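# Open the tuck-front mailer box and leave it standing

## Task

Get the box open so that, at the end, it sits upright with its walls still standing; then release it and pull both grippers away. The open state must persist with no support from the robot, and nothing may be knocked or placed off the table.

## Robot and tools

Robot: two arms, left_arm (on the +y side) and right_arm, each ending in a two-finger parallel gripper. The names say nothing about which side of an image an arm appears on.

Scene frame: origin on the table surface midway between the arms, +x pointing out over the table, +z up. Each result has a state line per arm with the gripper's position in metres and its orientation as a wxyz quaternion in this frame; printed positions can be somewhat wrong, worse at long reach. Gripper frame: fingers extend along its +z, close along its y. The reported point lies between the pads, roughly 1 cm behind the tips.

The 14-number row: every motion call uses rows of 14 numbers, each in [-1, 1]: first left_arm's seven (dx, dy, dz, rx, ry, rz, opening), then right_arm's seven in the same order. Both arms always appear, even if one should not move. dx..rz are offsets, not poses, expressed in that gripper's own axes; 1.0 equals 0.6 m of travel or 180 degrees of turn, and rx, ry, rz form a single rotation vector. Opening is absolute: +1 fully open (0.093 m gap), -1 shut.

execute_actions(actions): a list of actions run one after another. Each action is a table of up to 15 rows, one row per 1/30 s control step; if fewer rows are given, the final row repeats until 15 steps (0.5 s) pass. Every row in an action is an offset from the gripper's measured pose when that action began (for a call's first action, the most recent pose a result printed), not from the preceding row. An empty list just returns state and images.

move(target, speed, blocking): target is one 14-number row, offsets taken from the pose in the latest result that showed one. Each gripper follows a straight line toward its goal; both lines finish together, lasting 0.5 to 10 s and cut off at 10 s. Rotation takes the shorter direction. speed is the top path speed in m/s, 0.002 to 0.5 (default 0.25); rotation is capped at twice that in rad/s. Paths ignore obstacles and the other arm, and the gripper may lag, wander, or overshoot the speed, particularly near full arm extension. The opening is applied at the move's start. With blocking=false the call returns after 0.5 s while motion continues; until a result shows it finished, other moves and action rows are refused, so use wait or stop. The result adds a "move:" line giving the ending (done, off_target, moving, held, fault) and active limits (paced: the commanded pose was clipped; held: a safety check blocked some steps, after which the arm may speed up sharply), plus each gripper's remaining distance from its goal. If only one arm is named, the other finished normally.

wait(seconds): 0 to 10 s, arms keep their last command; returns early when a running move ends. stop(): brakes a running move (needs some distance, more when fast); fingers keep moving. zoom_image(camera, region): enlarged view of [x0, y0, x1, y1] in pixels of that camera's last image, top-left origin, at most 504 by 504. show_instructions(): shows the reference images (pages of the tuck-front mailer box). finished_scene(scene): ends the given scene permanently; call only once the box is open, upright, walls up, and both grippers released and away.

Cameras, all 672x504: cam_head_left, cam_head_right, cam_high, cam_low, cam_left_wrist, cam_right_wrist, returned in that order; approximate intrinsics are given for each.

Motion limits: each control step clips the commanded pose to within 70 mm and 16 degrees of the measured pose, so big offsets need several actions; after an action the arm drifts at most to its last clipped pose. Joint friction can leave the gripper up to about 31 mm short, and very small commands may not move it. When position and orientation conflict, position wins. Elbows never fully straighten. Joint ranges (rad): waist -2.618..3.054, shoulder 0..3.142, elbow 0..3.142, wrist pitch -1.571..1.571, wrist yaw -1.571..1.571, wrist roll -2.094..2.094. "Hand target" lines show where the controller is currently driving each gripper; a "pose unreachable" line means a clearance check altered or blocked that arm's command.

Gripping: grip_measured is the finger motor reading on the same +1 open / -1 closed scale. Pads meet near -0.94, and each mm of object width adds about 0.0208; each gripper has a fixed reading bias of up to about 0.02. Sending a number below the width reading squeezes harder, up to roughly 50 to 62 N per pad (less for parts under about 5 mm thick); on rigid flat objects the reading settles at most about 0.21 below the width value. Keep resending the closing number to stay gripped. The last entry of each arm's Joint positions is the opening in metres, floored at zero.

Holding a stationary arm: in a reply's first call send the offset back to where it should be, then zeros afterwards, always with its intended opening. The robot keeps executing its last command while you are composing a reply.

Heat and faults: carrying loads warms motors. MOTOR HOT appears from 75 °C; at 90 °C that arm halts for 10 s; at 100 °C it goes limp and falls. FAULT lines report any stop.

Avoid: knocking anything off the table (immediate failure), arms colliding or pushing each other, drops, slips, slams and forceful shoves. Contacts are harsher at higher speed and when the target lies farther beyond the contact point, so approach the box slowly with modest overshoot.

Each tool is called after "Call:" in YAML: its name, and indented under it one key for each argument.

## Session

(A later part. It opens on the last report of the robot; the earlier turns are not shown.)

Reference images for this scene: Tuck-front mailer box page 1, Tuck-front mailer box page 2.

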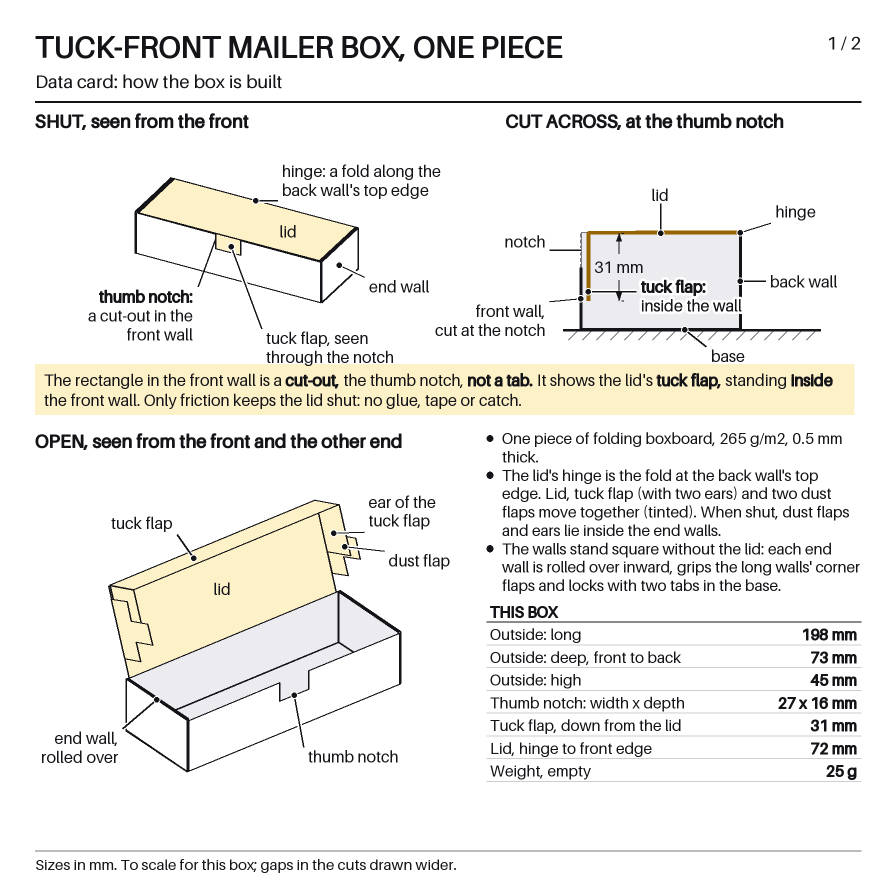

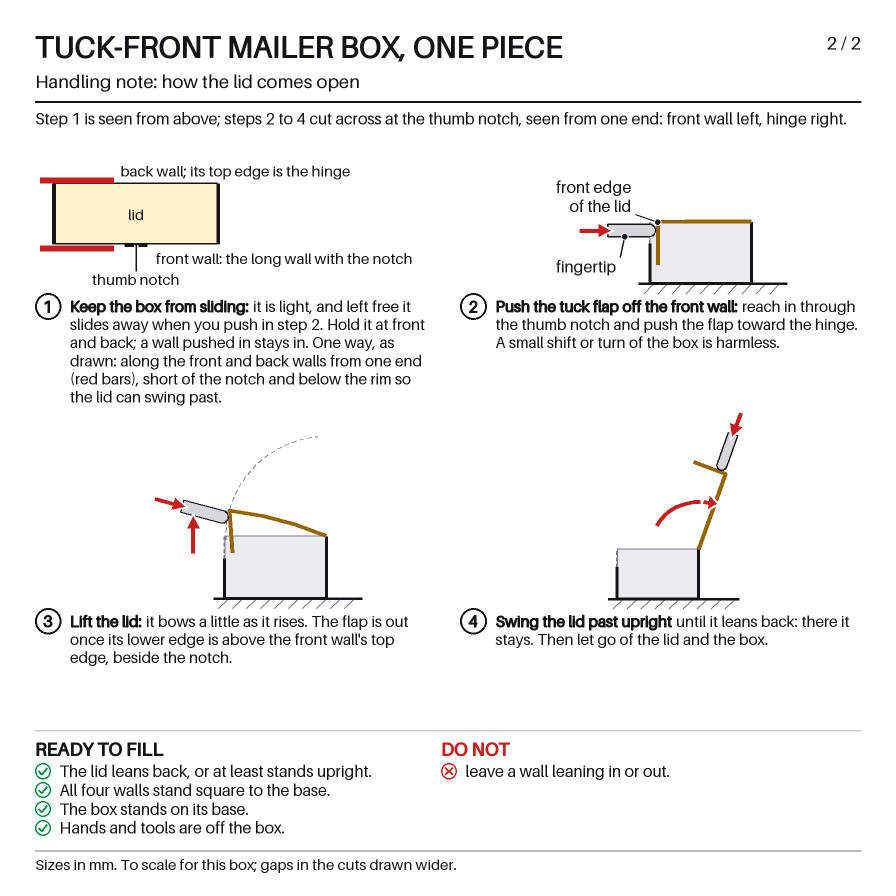

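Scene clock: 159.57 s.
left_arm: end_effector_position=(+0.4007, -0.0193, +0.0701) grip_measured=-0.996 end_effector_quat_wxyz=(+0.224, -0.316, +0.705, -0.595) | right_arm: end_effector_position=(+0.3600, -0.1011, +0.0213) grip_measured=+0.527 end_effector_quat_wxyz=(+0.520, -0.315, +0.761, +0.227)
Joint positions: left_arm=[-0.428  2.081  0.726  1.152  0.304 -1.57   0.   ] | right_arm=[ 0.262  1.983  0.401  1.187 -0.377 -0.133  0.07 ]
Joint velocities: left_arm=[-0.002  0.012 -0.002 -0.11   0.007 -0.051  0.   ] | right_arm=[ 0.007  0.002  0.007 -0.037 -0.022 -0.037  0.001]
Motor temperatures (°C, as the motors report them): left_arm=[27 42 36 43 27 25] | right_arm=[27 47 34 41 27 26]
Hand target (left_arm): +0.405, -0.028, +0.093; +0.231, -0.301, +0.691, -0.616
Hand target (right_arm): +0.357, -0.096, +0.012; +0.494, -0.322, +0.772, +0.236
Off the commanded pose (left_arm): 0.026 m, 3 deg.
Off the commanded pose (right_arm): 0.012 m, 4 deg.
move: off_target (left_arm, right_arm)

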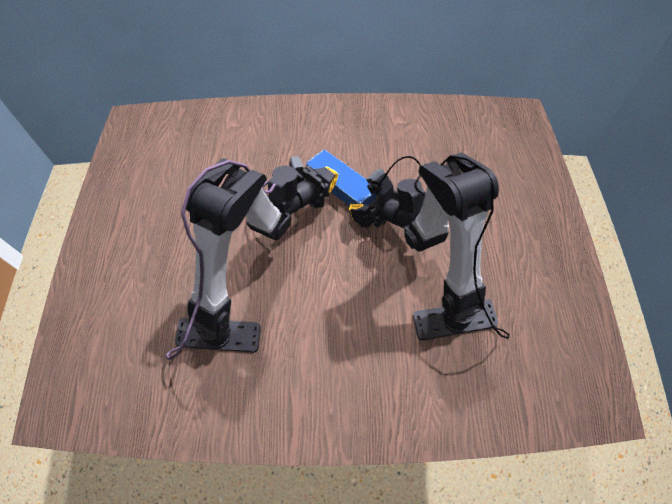

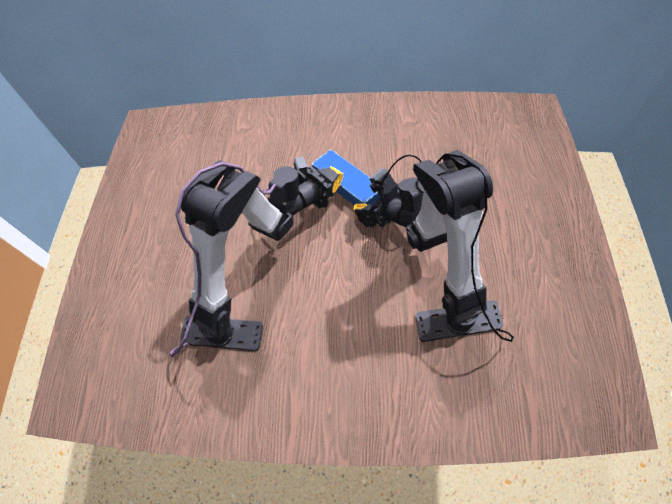

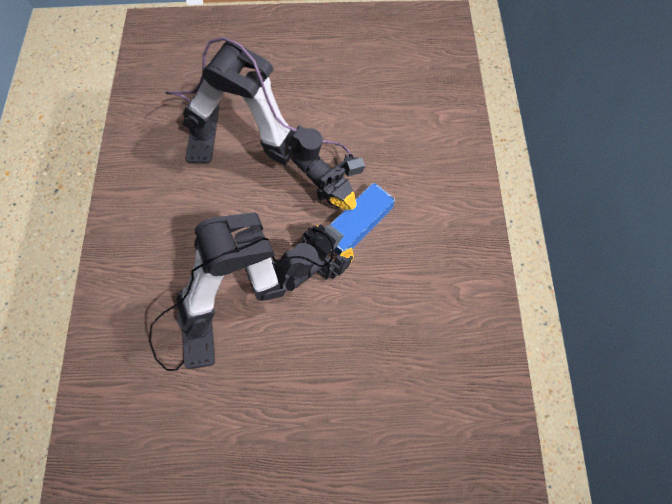

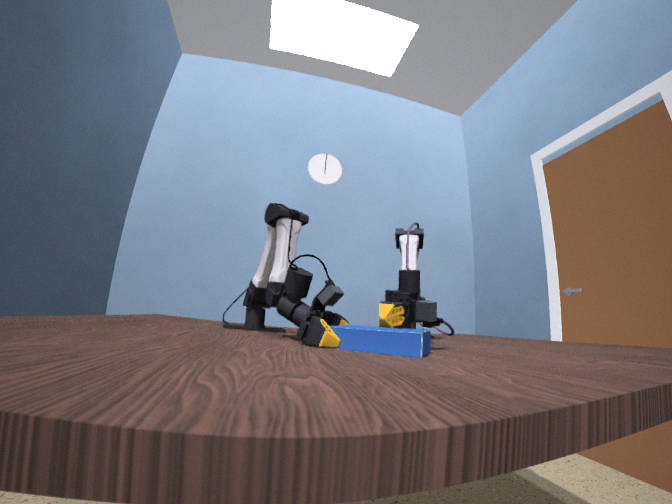

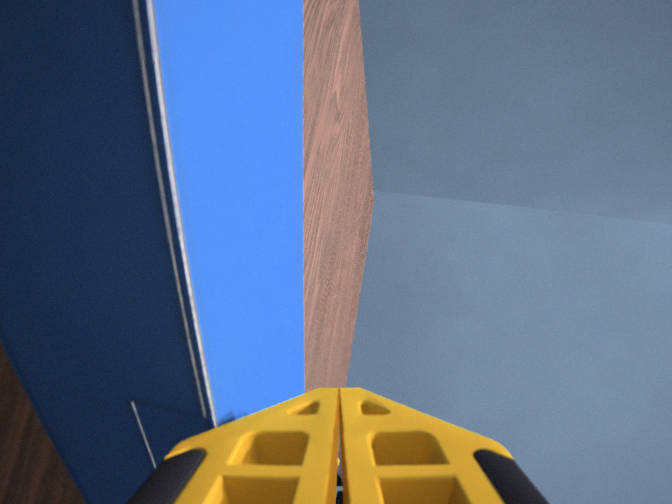

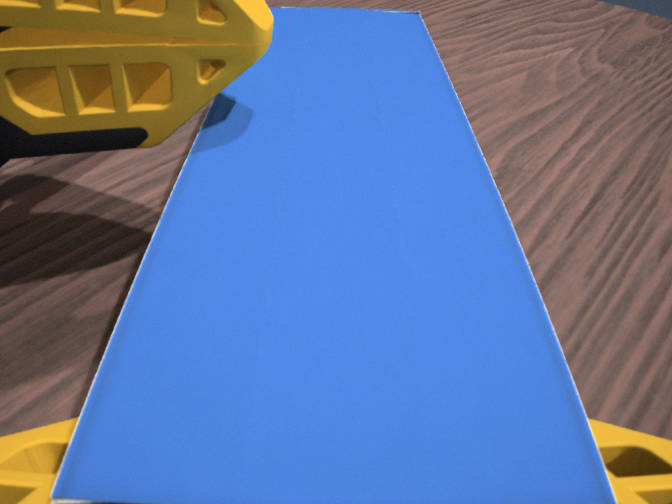

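Call:
move:
  target: [0,-0.01,-0.07,0,0,0,-1, 0.01,0,0,0,0,0,0.555]
  speed: 0.05

Call:
move:
  target: [0,0.09,0.0,-0.03,0,0.02,-1, 0,0,0,0,0,0,0.555]
  speed: 0.03

Scene clock: 164.03 s.
left_arm: end_effector_position=(+0.3770, +0.0035, +0.0806) grip_measured=-0.996 end_effector_quat_wxyz=(+0.220, -0.318, +0.705, -0.594) | right_arm: end_effector_position=(+0.3609, -0.1003, +0.0222) grip_measured=+0.554 end_effector_quat_wxyz=(+0.526, -0.316, +0.756, +0.227)
Joint positions: left_arm=[-0.395  1.965  0.595  1.161  0.339 -1.569  0.   ] | right_arm=[ 0.262  1.998  0.401  1.219 -0.38  -0.135  0.072]
Joint velocities: left_arm=[ 0.012  0.017 -0.017 -0.051 -0.022 -0.007  0.   ] | right_arm=[-0.002 -0.002  0.007 -0.037 -0.051  0.066  0.001]
Motor temperatures (°C, as the motors report them): left_arm=[27 42 37 43 27 25] | right_arm=[27 47 34 41 27 26]
Hand target (left_arm): +0.373, +0.009, +0.084; +0.224, -0.316, +0.704, -0.595
Hand target (right_arm): +0.358, -0.103, +0.016; +0.520, -0.315, +0.761, +0.227
Off the commanded pose (left_arm): 0.008 m, 1 deg.
Off the commanded pose (right_arm): 0.007 m, 1 deg.
move: done

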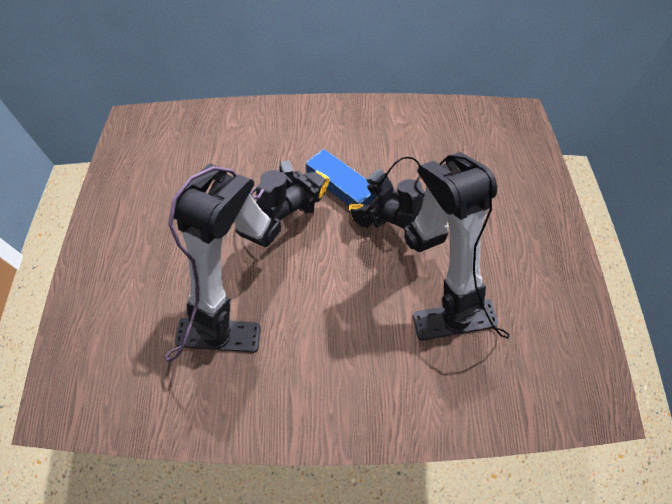

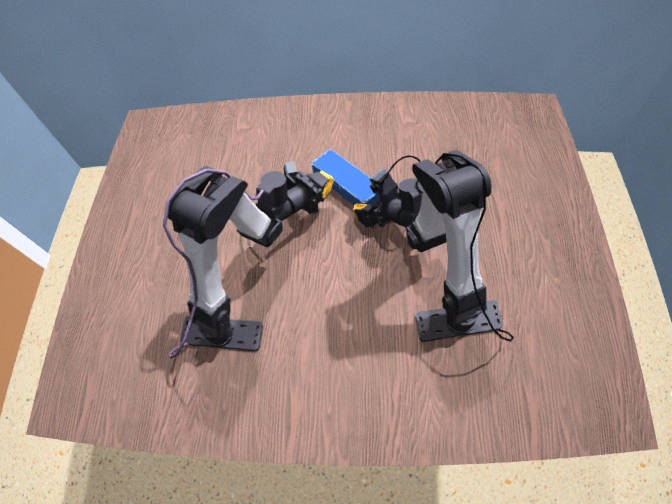

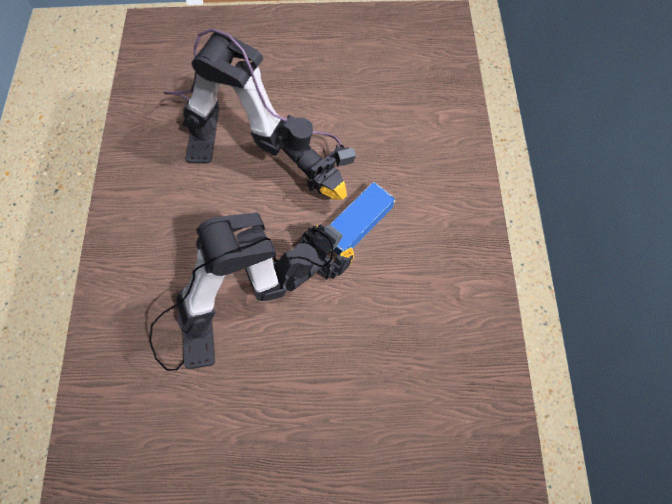

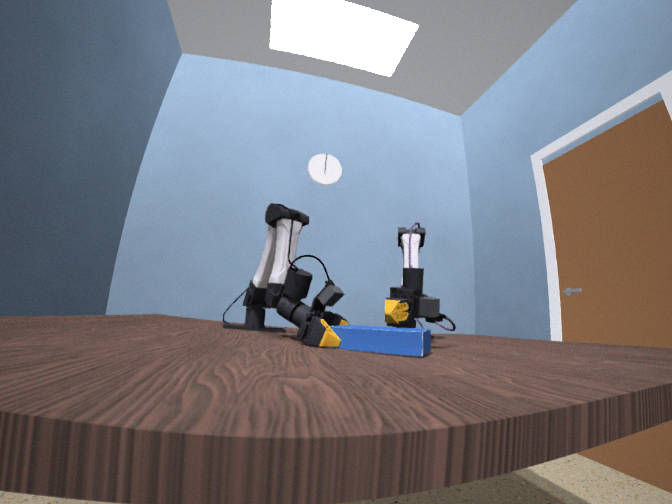

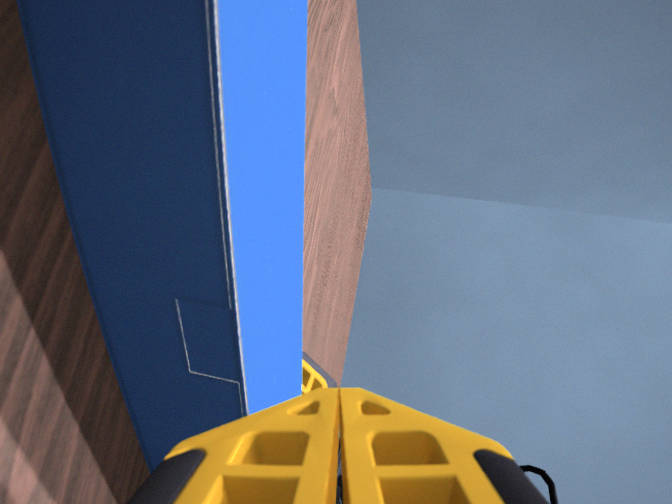

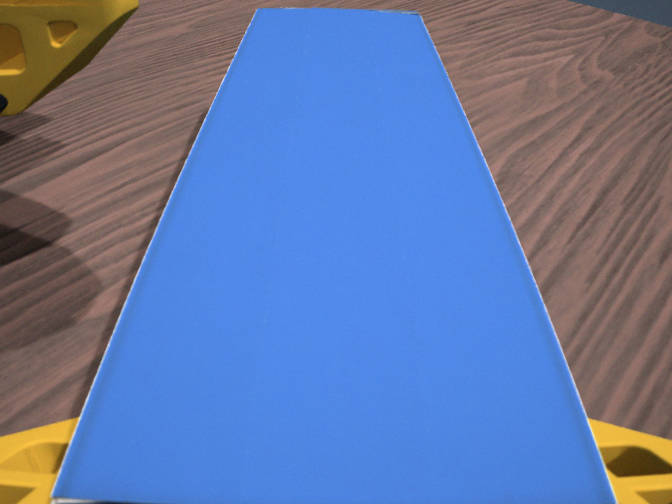

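Scene clock: 166.17 s.
left_arm: end_effector_position=(+0.3740, +0.0049, +0.0425) grip_measured=-0.996 end_effector_quat_wxyz=(+0.229, -0.301, +0.734, -0.565) | right_arm: end_effector_position=(+0.3609, -0.1003, +0.0222) grip_measured=+0.554 end_effector_quat_wxyz=(+0.526, -0.316, +0.756, +0.227)
Joint positions: left_arm=[-0.395  2.075  0.595  1.204  0.339 -1.481  0.   ] | right_arm=[ 0.262  1.998  0.401  1.219 -0.38  -0.135  0.072]
Joint velocities: left_arm=[ 0.002  0.007  0.002 -0.007 -0.022  0.037  0.   ] | right_arm=[-0.002  0.007  0.017  0.037 -0.022 -0.051 -0.001]
Motor temperatures (°C, as the motors report them): left_arm=[27 42 36 43 27 25] | right_arm=[27 47 34 41 27 26]
Hand target (left_arm): +0.367, +0.009, +0.029; +0.224, -0.306, +0.742, -0.553
Hand target (right_arm): +0.361, -0.100, +0.022; +0.526, -0.316, +0.756, +0.227
Off the commanded pose (left_arm): 0.017 m, 2 deg.
Off the commanded pose (right_arm): 0.000 m, 0 deg.
move: off_target (left_arm)

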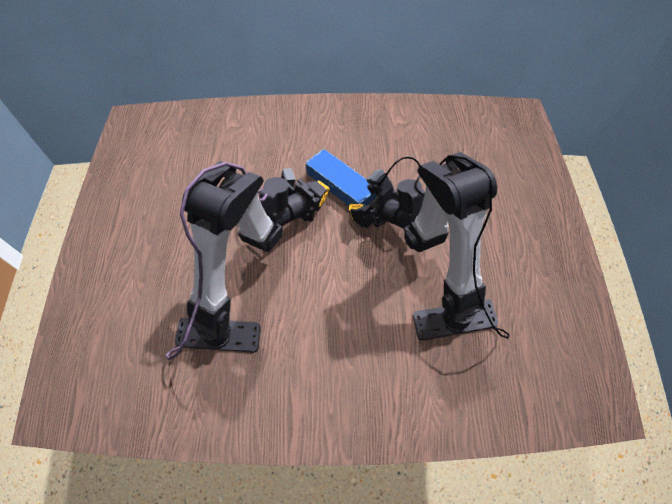

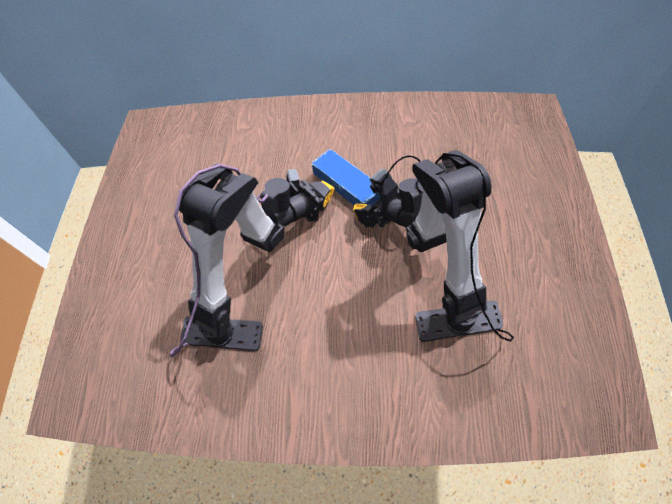

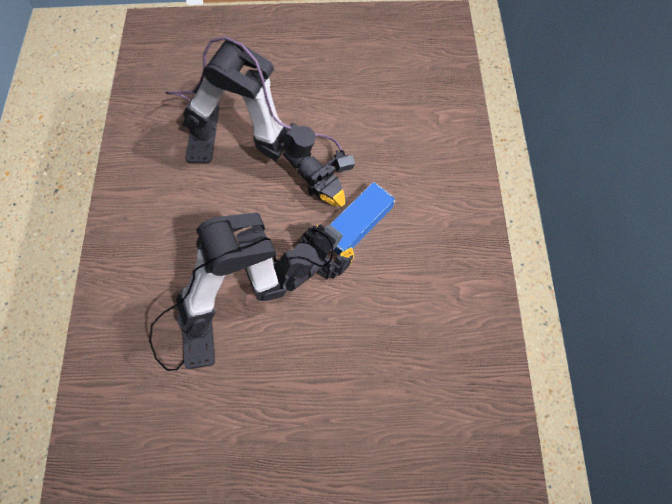

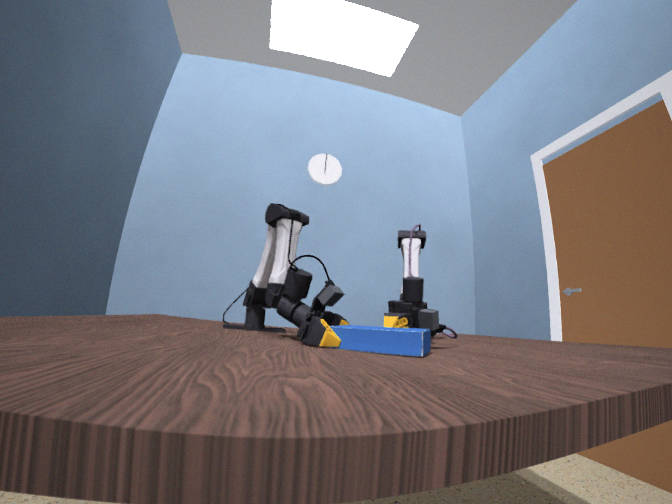

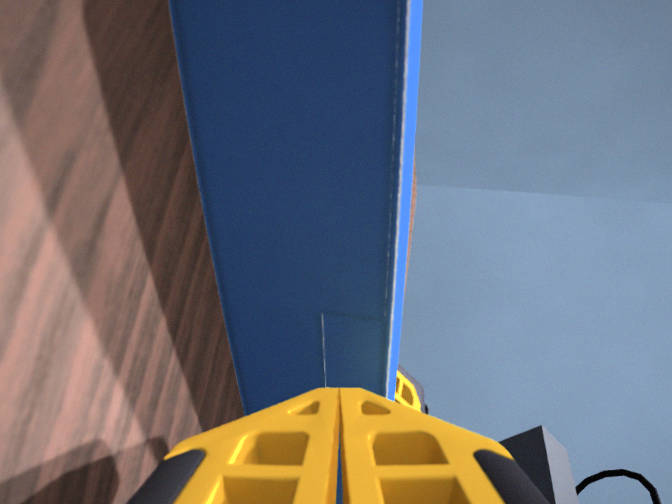

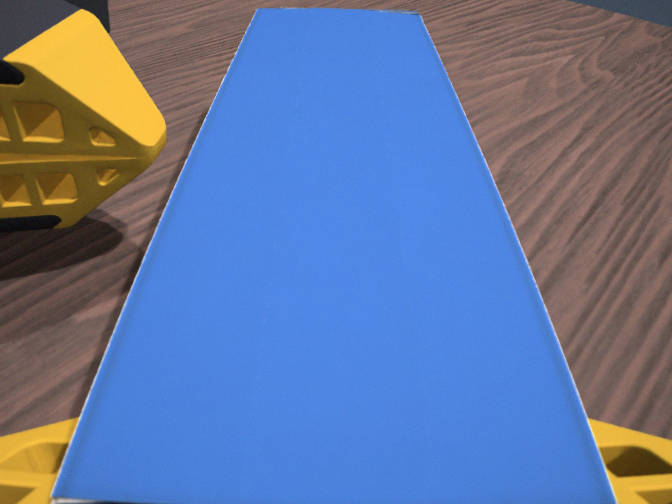

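Call:
move:
  target: [0,0,0.055,0,0,0,-1, 0,0,0,0,0,0,0.555]
  speed: 0.02

Call:
move:
  target: [0,-0.08,0.02,0.05,0,0,-1, 0.02,0.02,0.008,-0.025,0.02,0,0.555]
  speed: 0.012

Scene clock: 169.40 s.
left_arm: end_effector_position=(+0.3927, -0.0093, +0.0367) grip_measured=-0.996 end_effector_quat_wxyz=(+0.234, -0.301, +0.734, -0.562) | right_arm: end_effector_position=(+0.3642, -0.1039, +0.0215) grip_measured=+0.554 end_effector_quat_wxyz=(+0.529, -0.309, +0.760, +0.216)
Joint positions: left_arm=[-0.415  2.139  0.693  1.172  0.31  -1.481  0.   ] | right_arm=[ 0.262  1.998  0.401  1.219 -0.35  -0.135  0.072]
Joint velocities: left_arm=[-0.017 -0.002  0.002 -0.051  0.081 -0.022  0.   ] | right_arm=[ 0.002 -0.017  0.007 -0.095 -0.037 -0.022  0.001]
Motor temperatures (°C, as the motors report them): left_arm=[27 42 36 43 27 25] | right_arm=[27 47 34 41 27 26]
Hand target (left_arm): +0.396, -0.018, +0.034; +0.229, -0.300, +0.734, -0.565
Hand target (right_arm): +0.361, -0.100, +0.022; +0.526, -0.316, +0.756, +0.227
Off the commanded pose (left_arm): 0.010 m, 1 deg.
Off the commanded pose (right_arm): 0.005 m, 2 deg.
move: done

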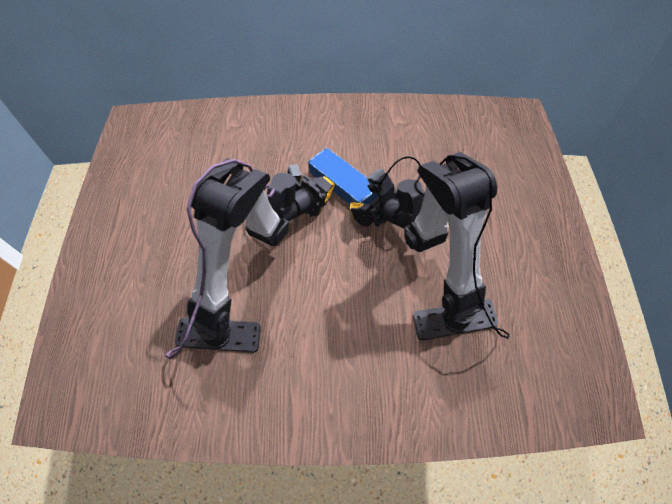

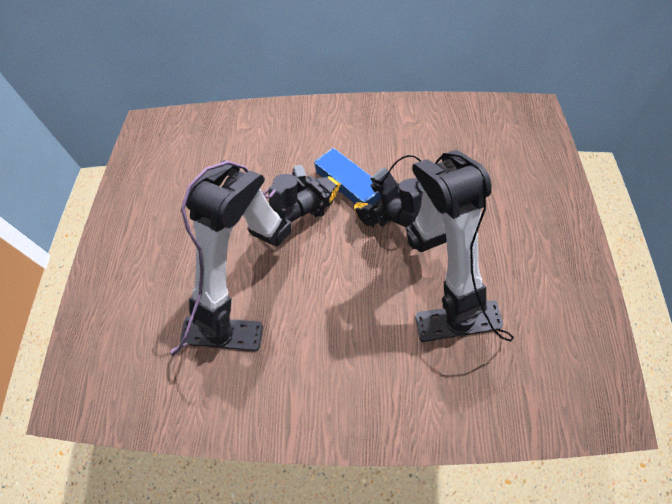

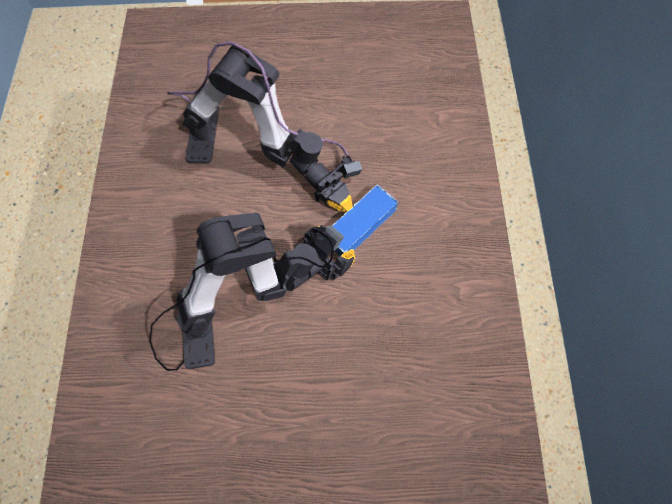

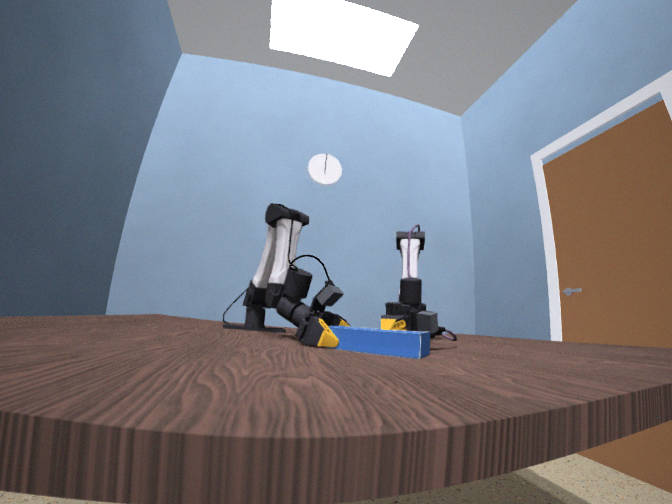

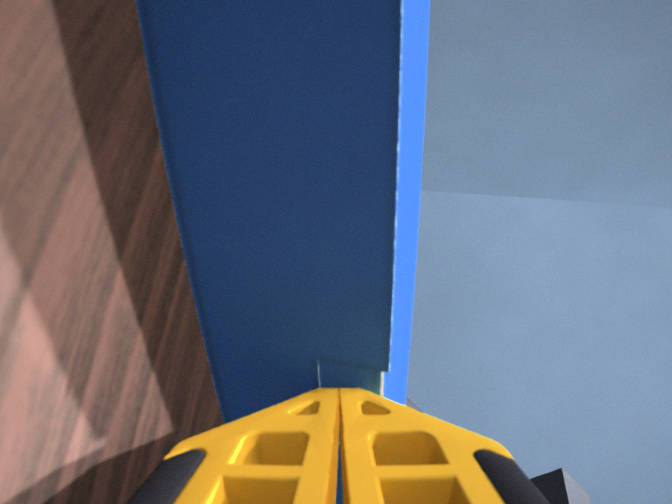

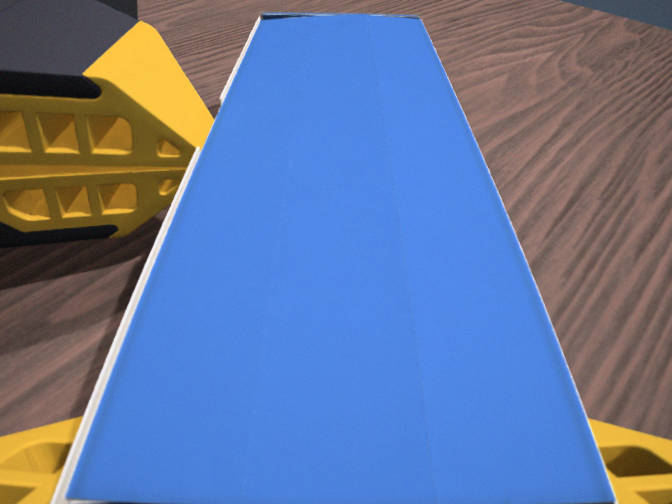

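Scene clock: 176.17 s.
left_arm: end_effector_position=(+0.4004, -0.0128, +0.0557) grip_measured=-0.996 end_effector_quat_wxyz=(+0.240, -0.303, +0.708, -0.590) | right_arm: end_effector_position=(+0.3670, -0.1050, +0.0202) grip_measured=+0.555 end_effector_quat_wxyz=(+0.526, -0.308, +0.763, +0.215)
Joint positions: left_arm=[-0.415  2.139  0.71   1.231  0.309 -1.528  0.   ] | right_arm=[ 0.254  1.998  0.413  1.197 -0.356 -0.137  0.072]
Joint velocities: left_arm=[ 0.002 -0.007 -0.002 -0.007 -0.066  0.11   0.   ] | right_arm=[-0.017 -0.007 -0.022  0.037 -0.051  0.037 -0.   ]
Motor temperatures (°C, as the motors report them): left_arm=[27 42 37 44 27 25] | right_arm=[27 47 34 41 27 26]
Hand target (left_arm): +0.407, -0.026, +0.080; +0.255, -0.283, +0.687, -0.619
Hand target (right_arm): +0.355, -0.096, +0.009; +0.494, -0.334, +0.767, +0.235
Off the commanded pose (left_arm): 0.029 m, 5 deg.
Off the commanded pose (right_arm): 0.019 m, 5 deg.
move: off_target (left_arm, right_arm)

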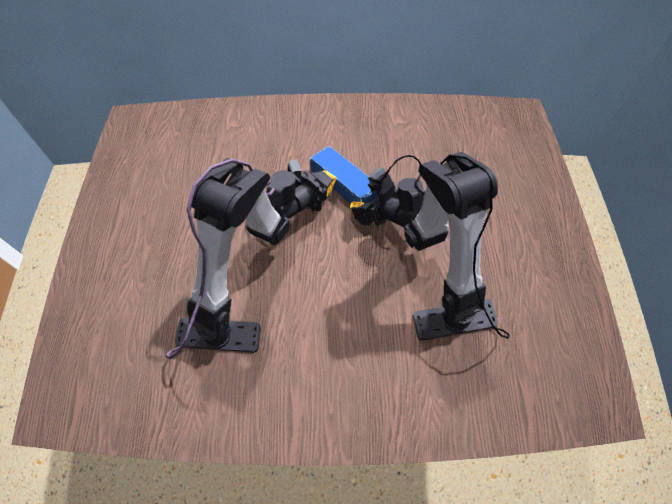

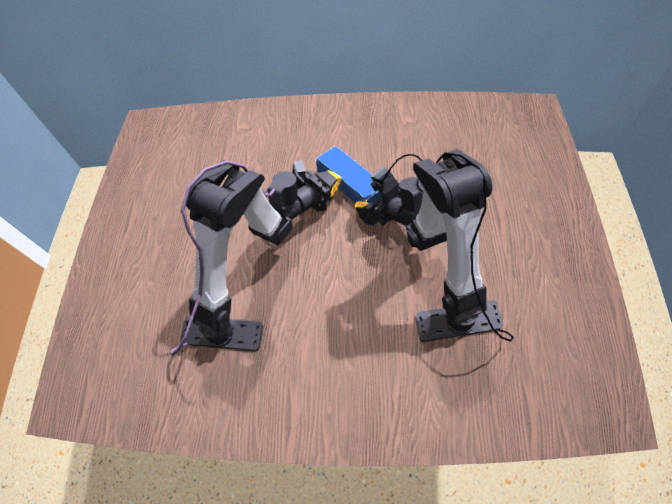

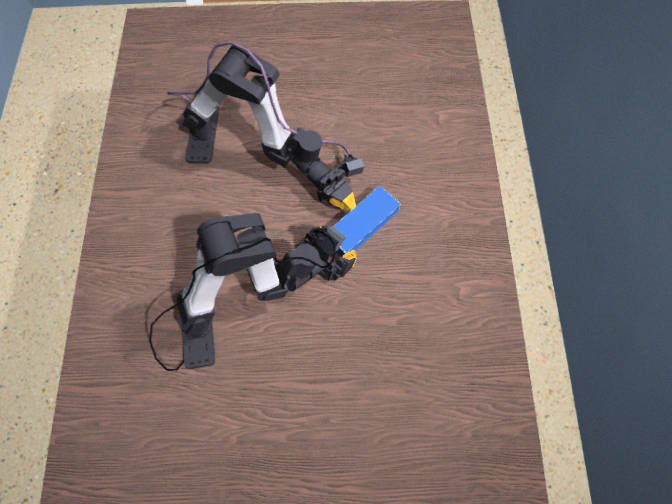

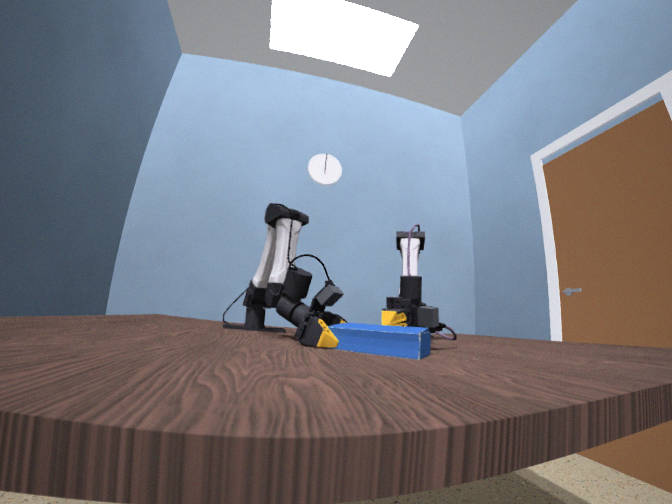

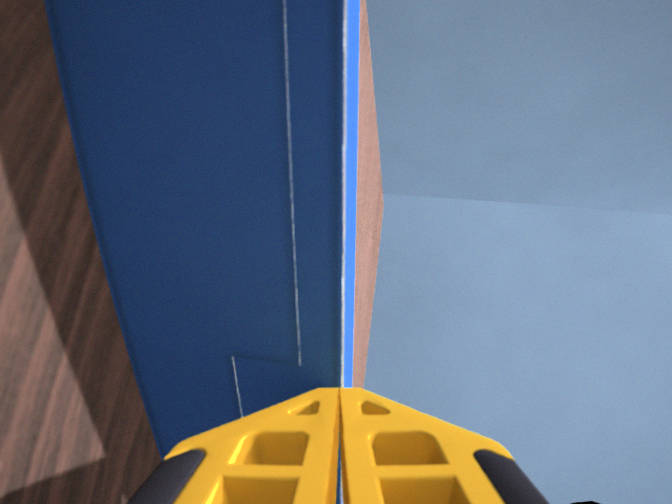

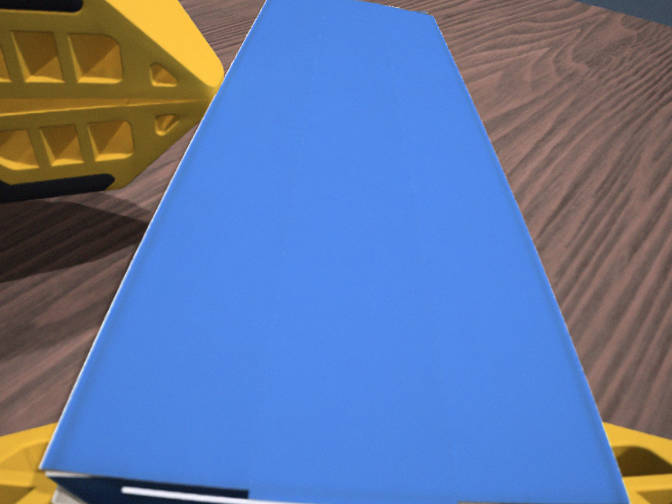

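Good: ~11 mm. Back off, lower a bit, re-push horizontally.

Call:
move:
  target: [0,0,-0.04,0,0,0,-1, 0,0,0,0,0,0,0.555]
  speed: 0.04

Call:
move:
  target: [0,0.028,0,-0.022,0,0.015,-1, 0,0,0,0,0,0,0.555]
  speed: 0.03

Scene clock: 179.40 s.
left_arm: end_effector_position=(+0.3873, -0.0021, +0.0554) grip_measured=-0.996 end_effector_quat_wxyz=(+0.236, -0.305, +0.710, -0.589) | right_arm: end_effector_position=(+0.3681, -0.1059, +0.0208) grip_measured=+0.555 end_effector_quat_wxyz=(+0.528, -0.307, +0.763, +0.213)
Joint positions: left_arm=[-0.401  2.106  0.641  1.259  0.325 -1.528  0.   ] | right_arm=[ 0.254  1.998  0.413  1.201 -0.35  -0.137  0.072]
Joint velocities: left_arm=[-0.007  0.007 -0.007  0.037 -0.051 -0.007  0.   ] | right_arm=[-0.012 -0.007 -0.017  0.022  0.051 -0.037  0.   ]
Motor temperatures (°C, as the motors report them): left_arm=[27 42 37 45 27 25] | right_arm=[27 47 34 41 27 26]
Hand target (left_arm): +0.384, +0.004, +0.060; +0.240, -0.303, +0.708, -0.590
Hand target (right_arm): +0.367, -0.105, +0.020; +0.526, -0.308, +0.763, +0.215
Off the commanded pose (left_arm): 0.008 m, 1 deg.
Off the commanded pose (right_arm): 0.002 m, 0 deg.
move: done

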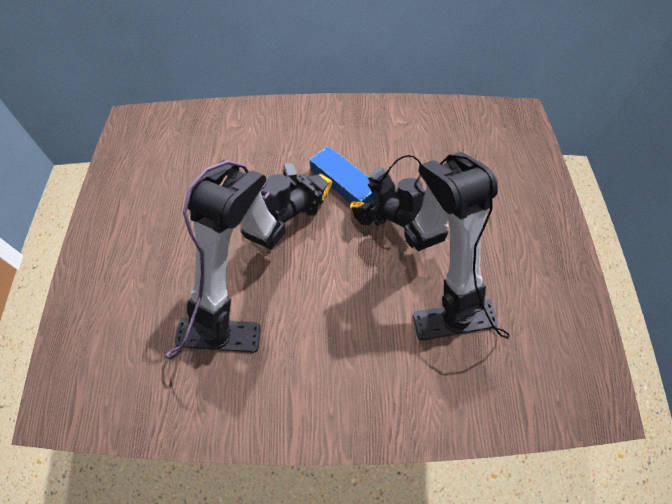

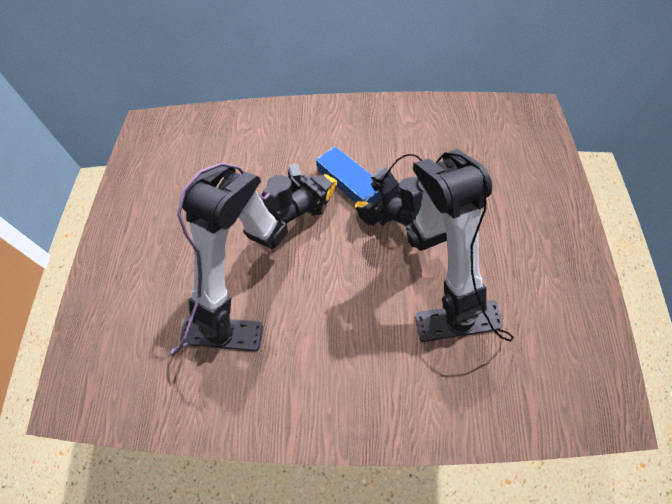

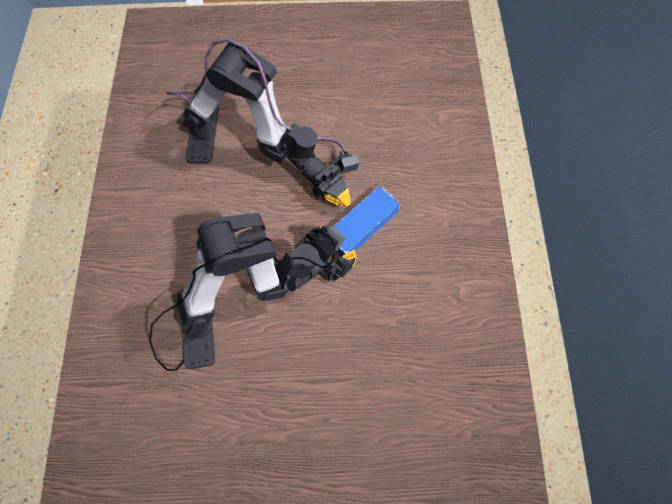

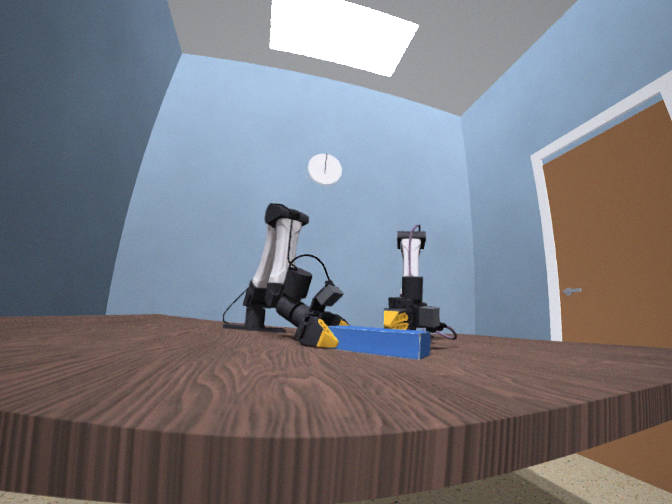

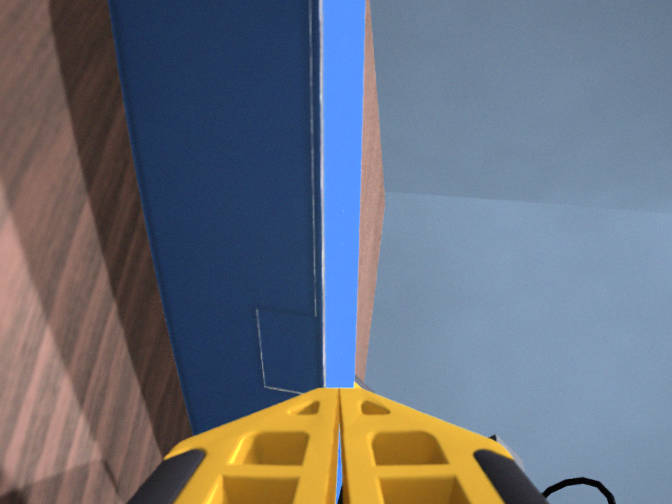

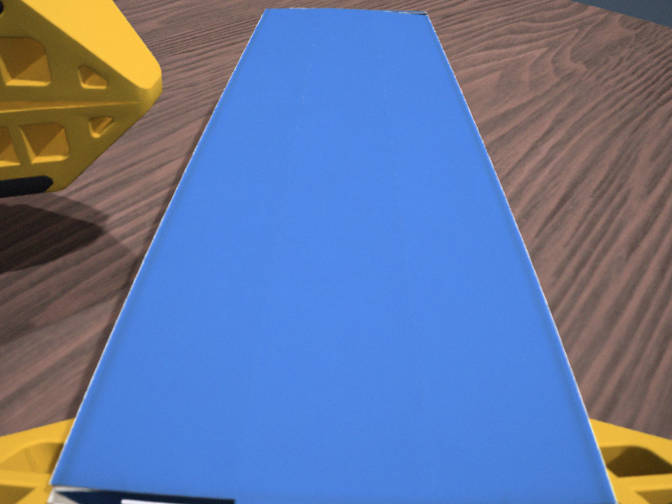

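Scene clock: 181.03 s.
left_arm: end_effector_position=(+0.3842, -0.0005, +0.0410) grip_measured=-0.996 end_effector_quat_wxyz=(+0.238, -0.296, +0.734, -0.563) | right_arm: end_effector_position=(+0.3681, -0.1059, +0.0208) grip_measured=+0.555 end_effector_quat_wxyz=(+0.528, -0.307, +0.763, +0.213)
Joint positions: left_arm=[-0.401  2.106  0.641  1.195  0.324 -1.467  0.   ] | right_arm=[ 0.254  1.998  0.413  1.201 -0.35  -0.137  0.072]
Joint velocities: left_arm=[-0.022 -0.007 -0.002 -0.022  0.066  0.022  0.   ] | right_arm=[-0.002 -0.017 -0.002  0.037 -0.066  0.095  0.   ]
Motor temperatures (°C, as the motors report them): left_arm=[27 42 37 44 27 25] | right_arm=[27 47 34 41 27 26]
Hand target (left_arm): +0.385, +0.000, +0.039; +0.240, -0.296, +0.737, -0.558
Hand target (right_arm): +0.368, -0.106, +0.021; +0.528, -0.307, +0.763, +0.213
Off the commanded pose (left_arm): 0.002 m, 1 deg.
Off the commanded pose (right_arm): 0.000 m, 0 deg.
move: done

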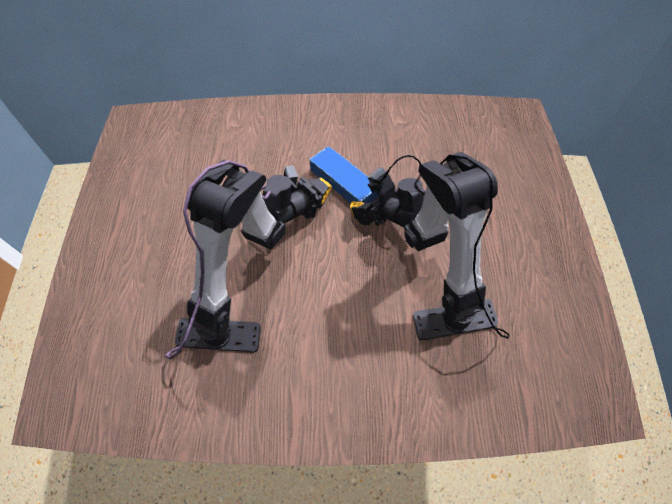

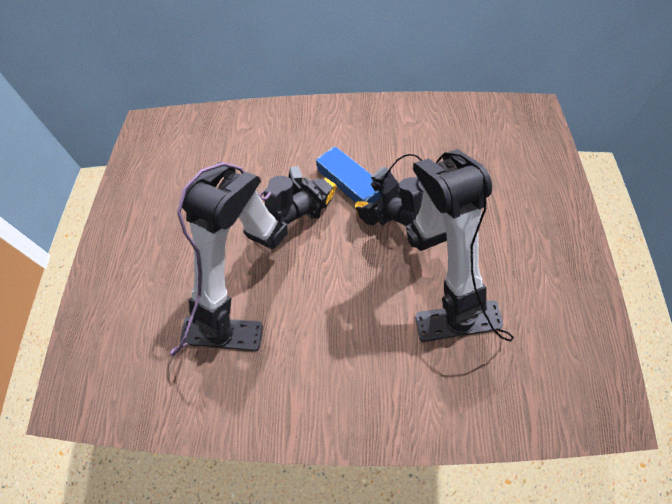

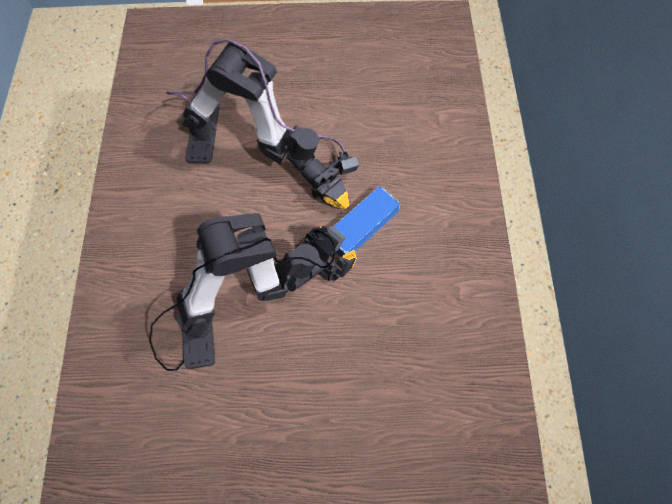

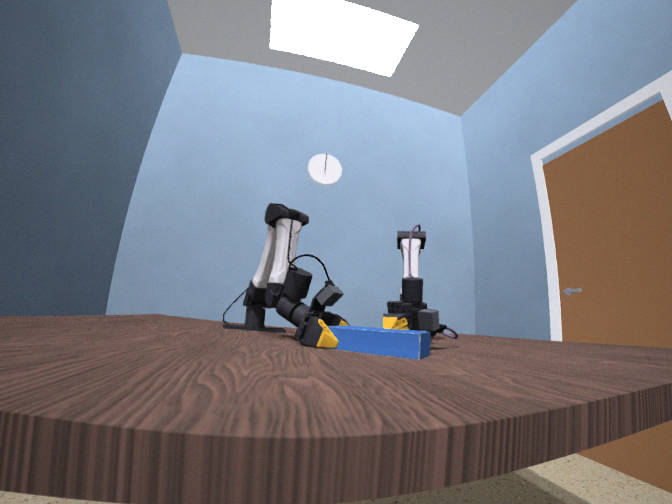

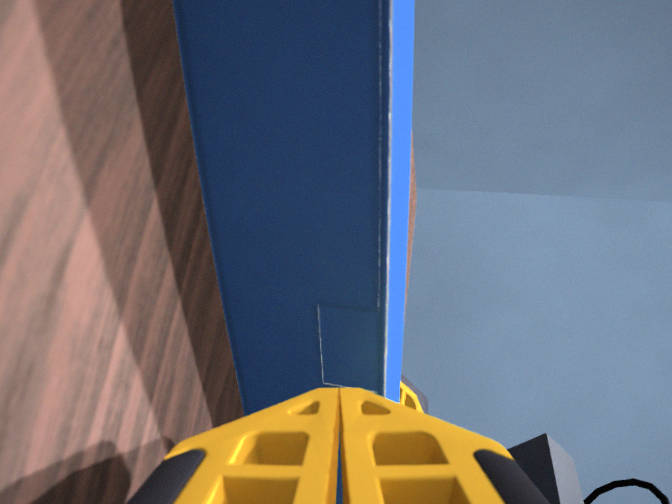

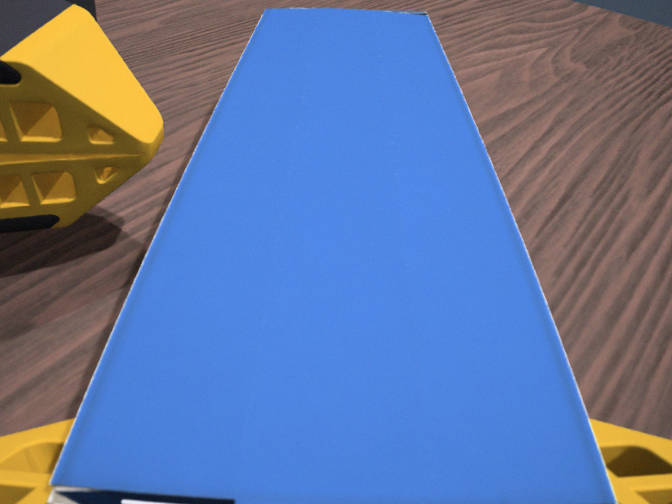

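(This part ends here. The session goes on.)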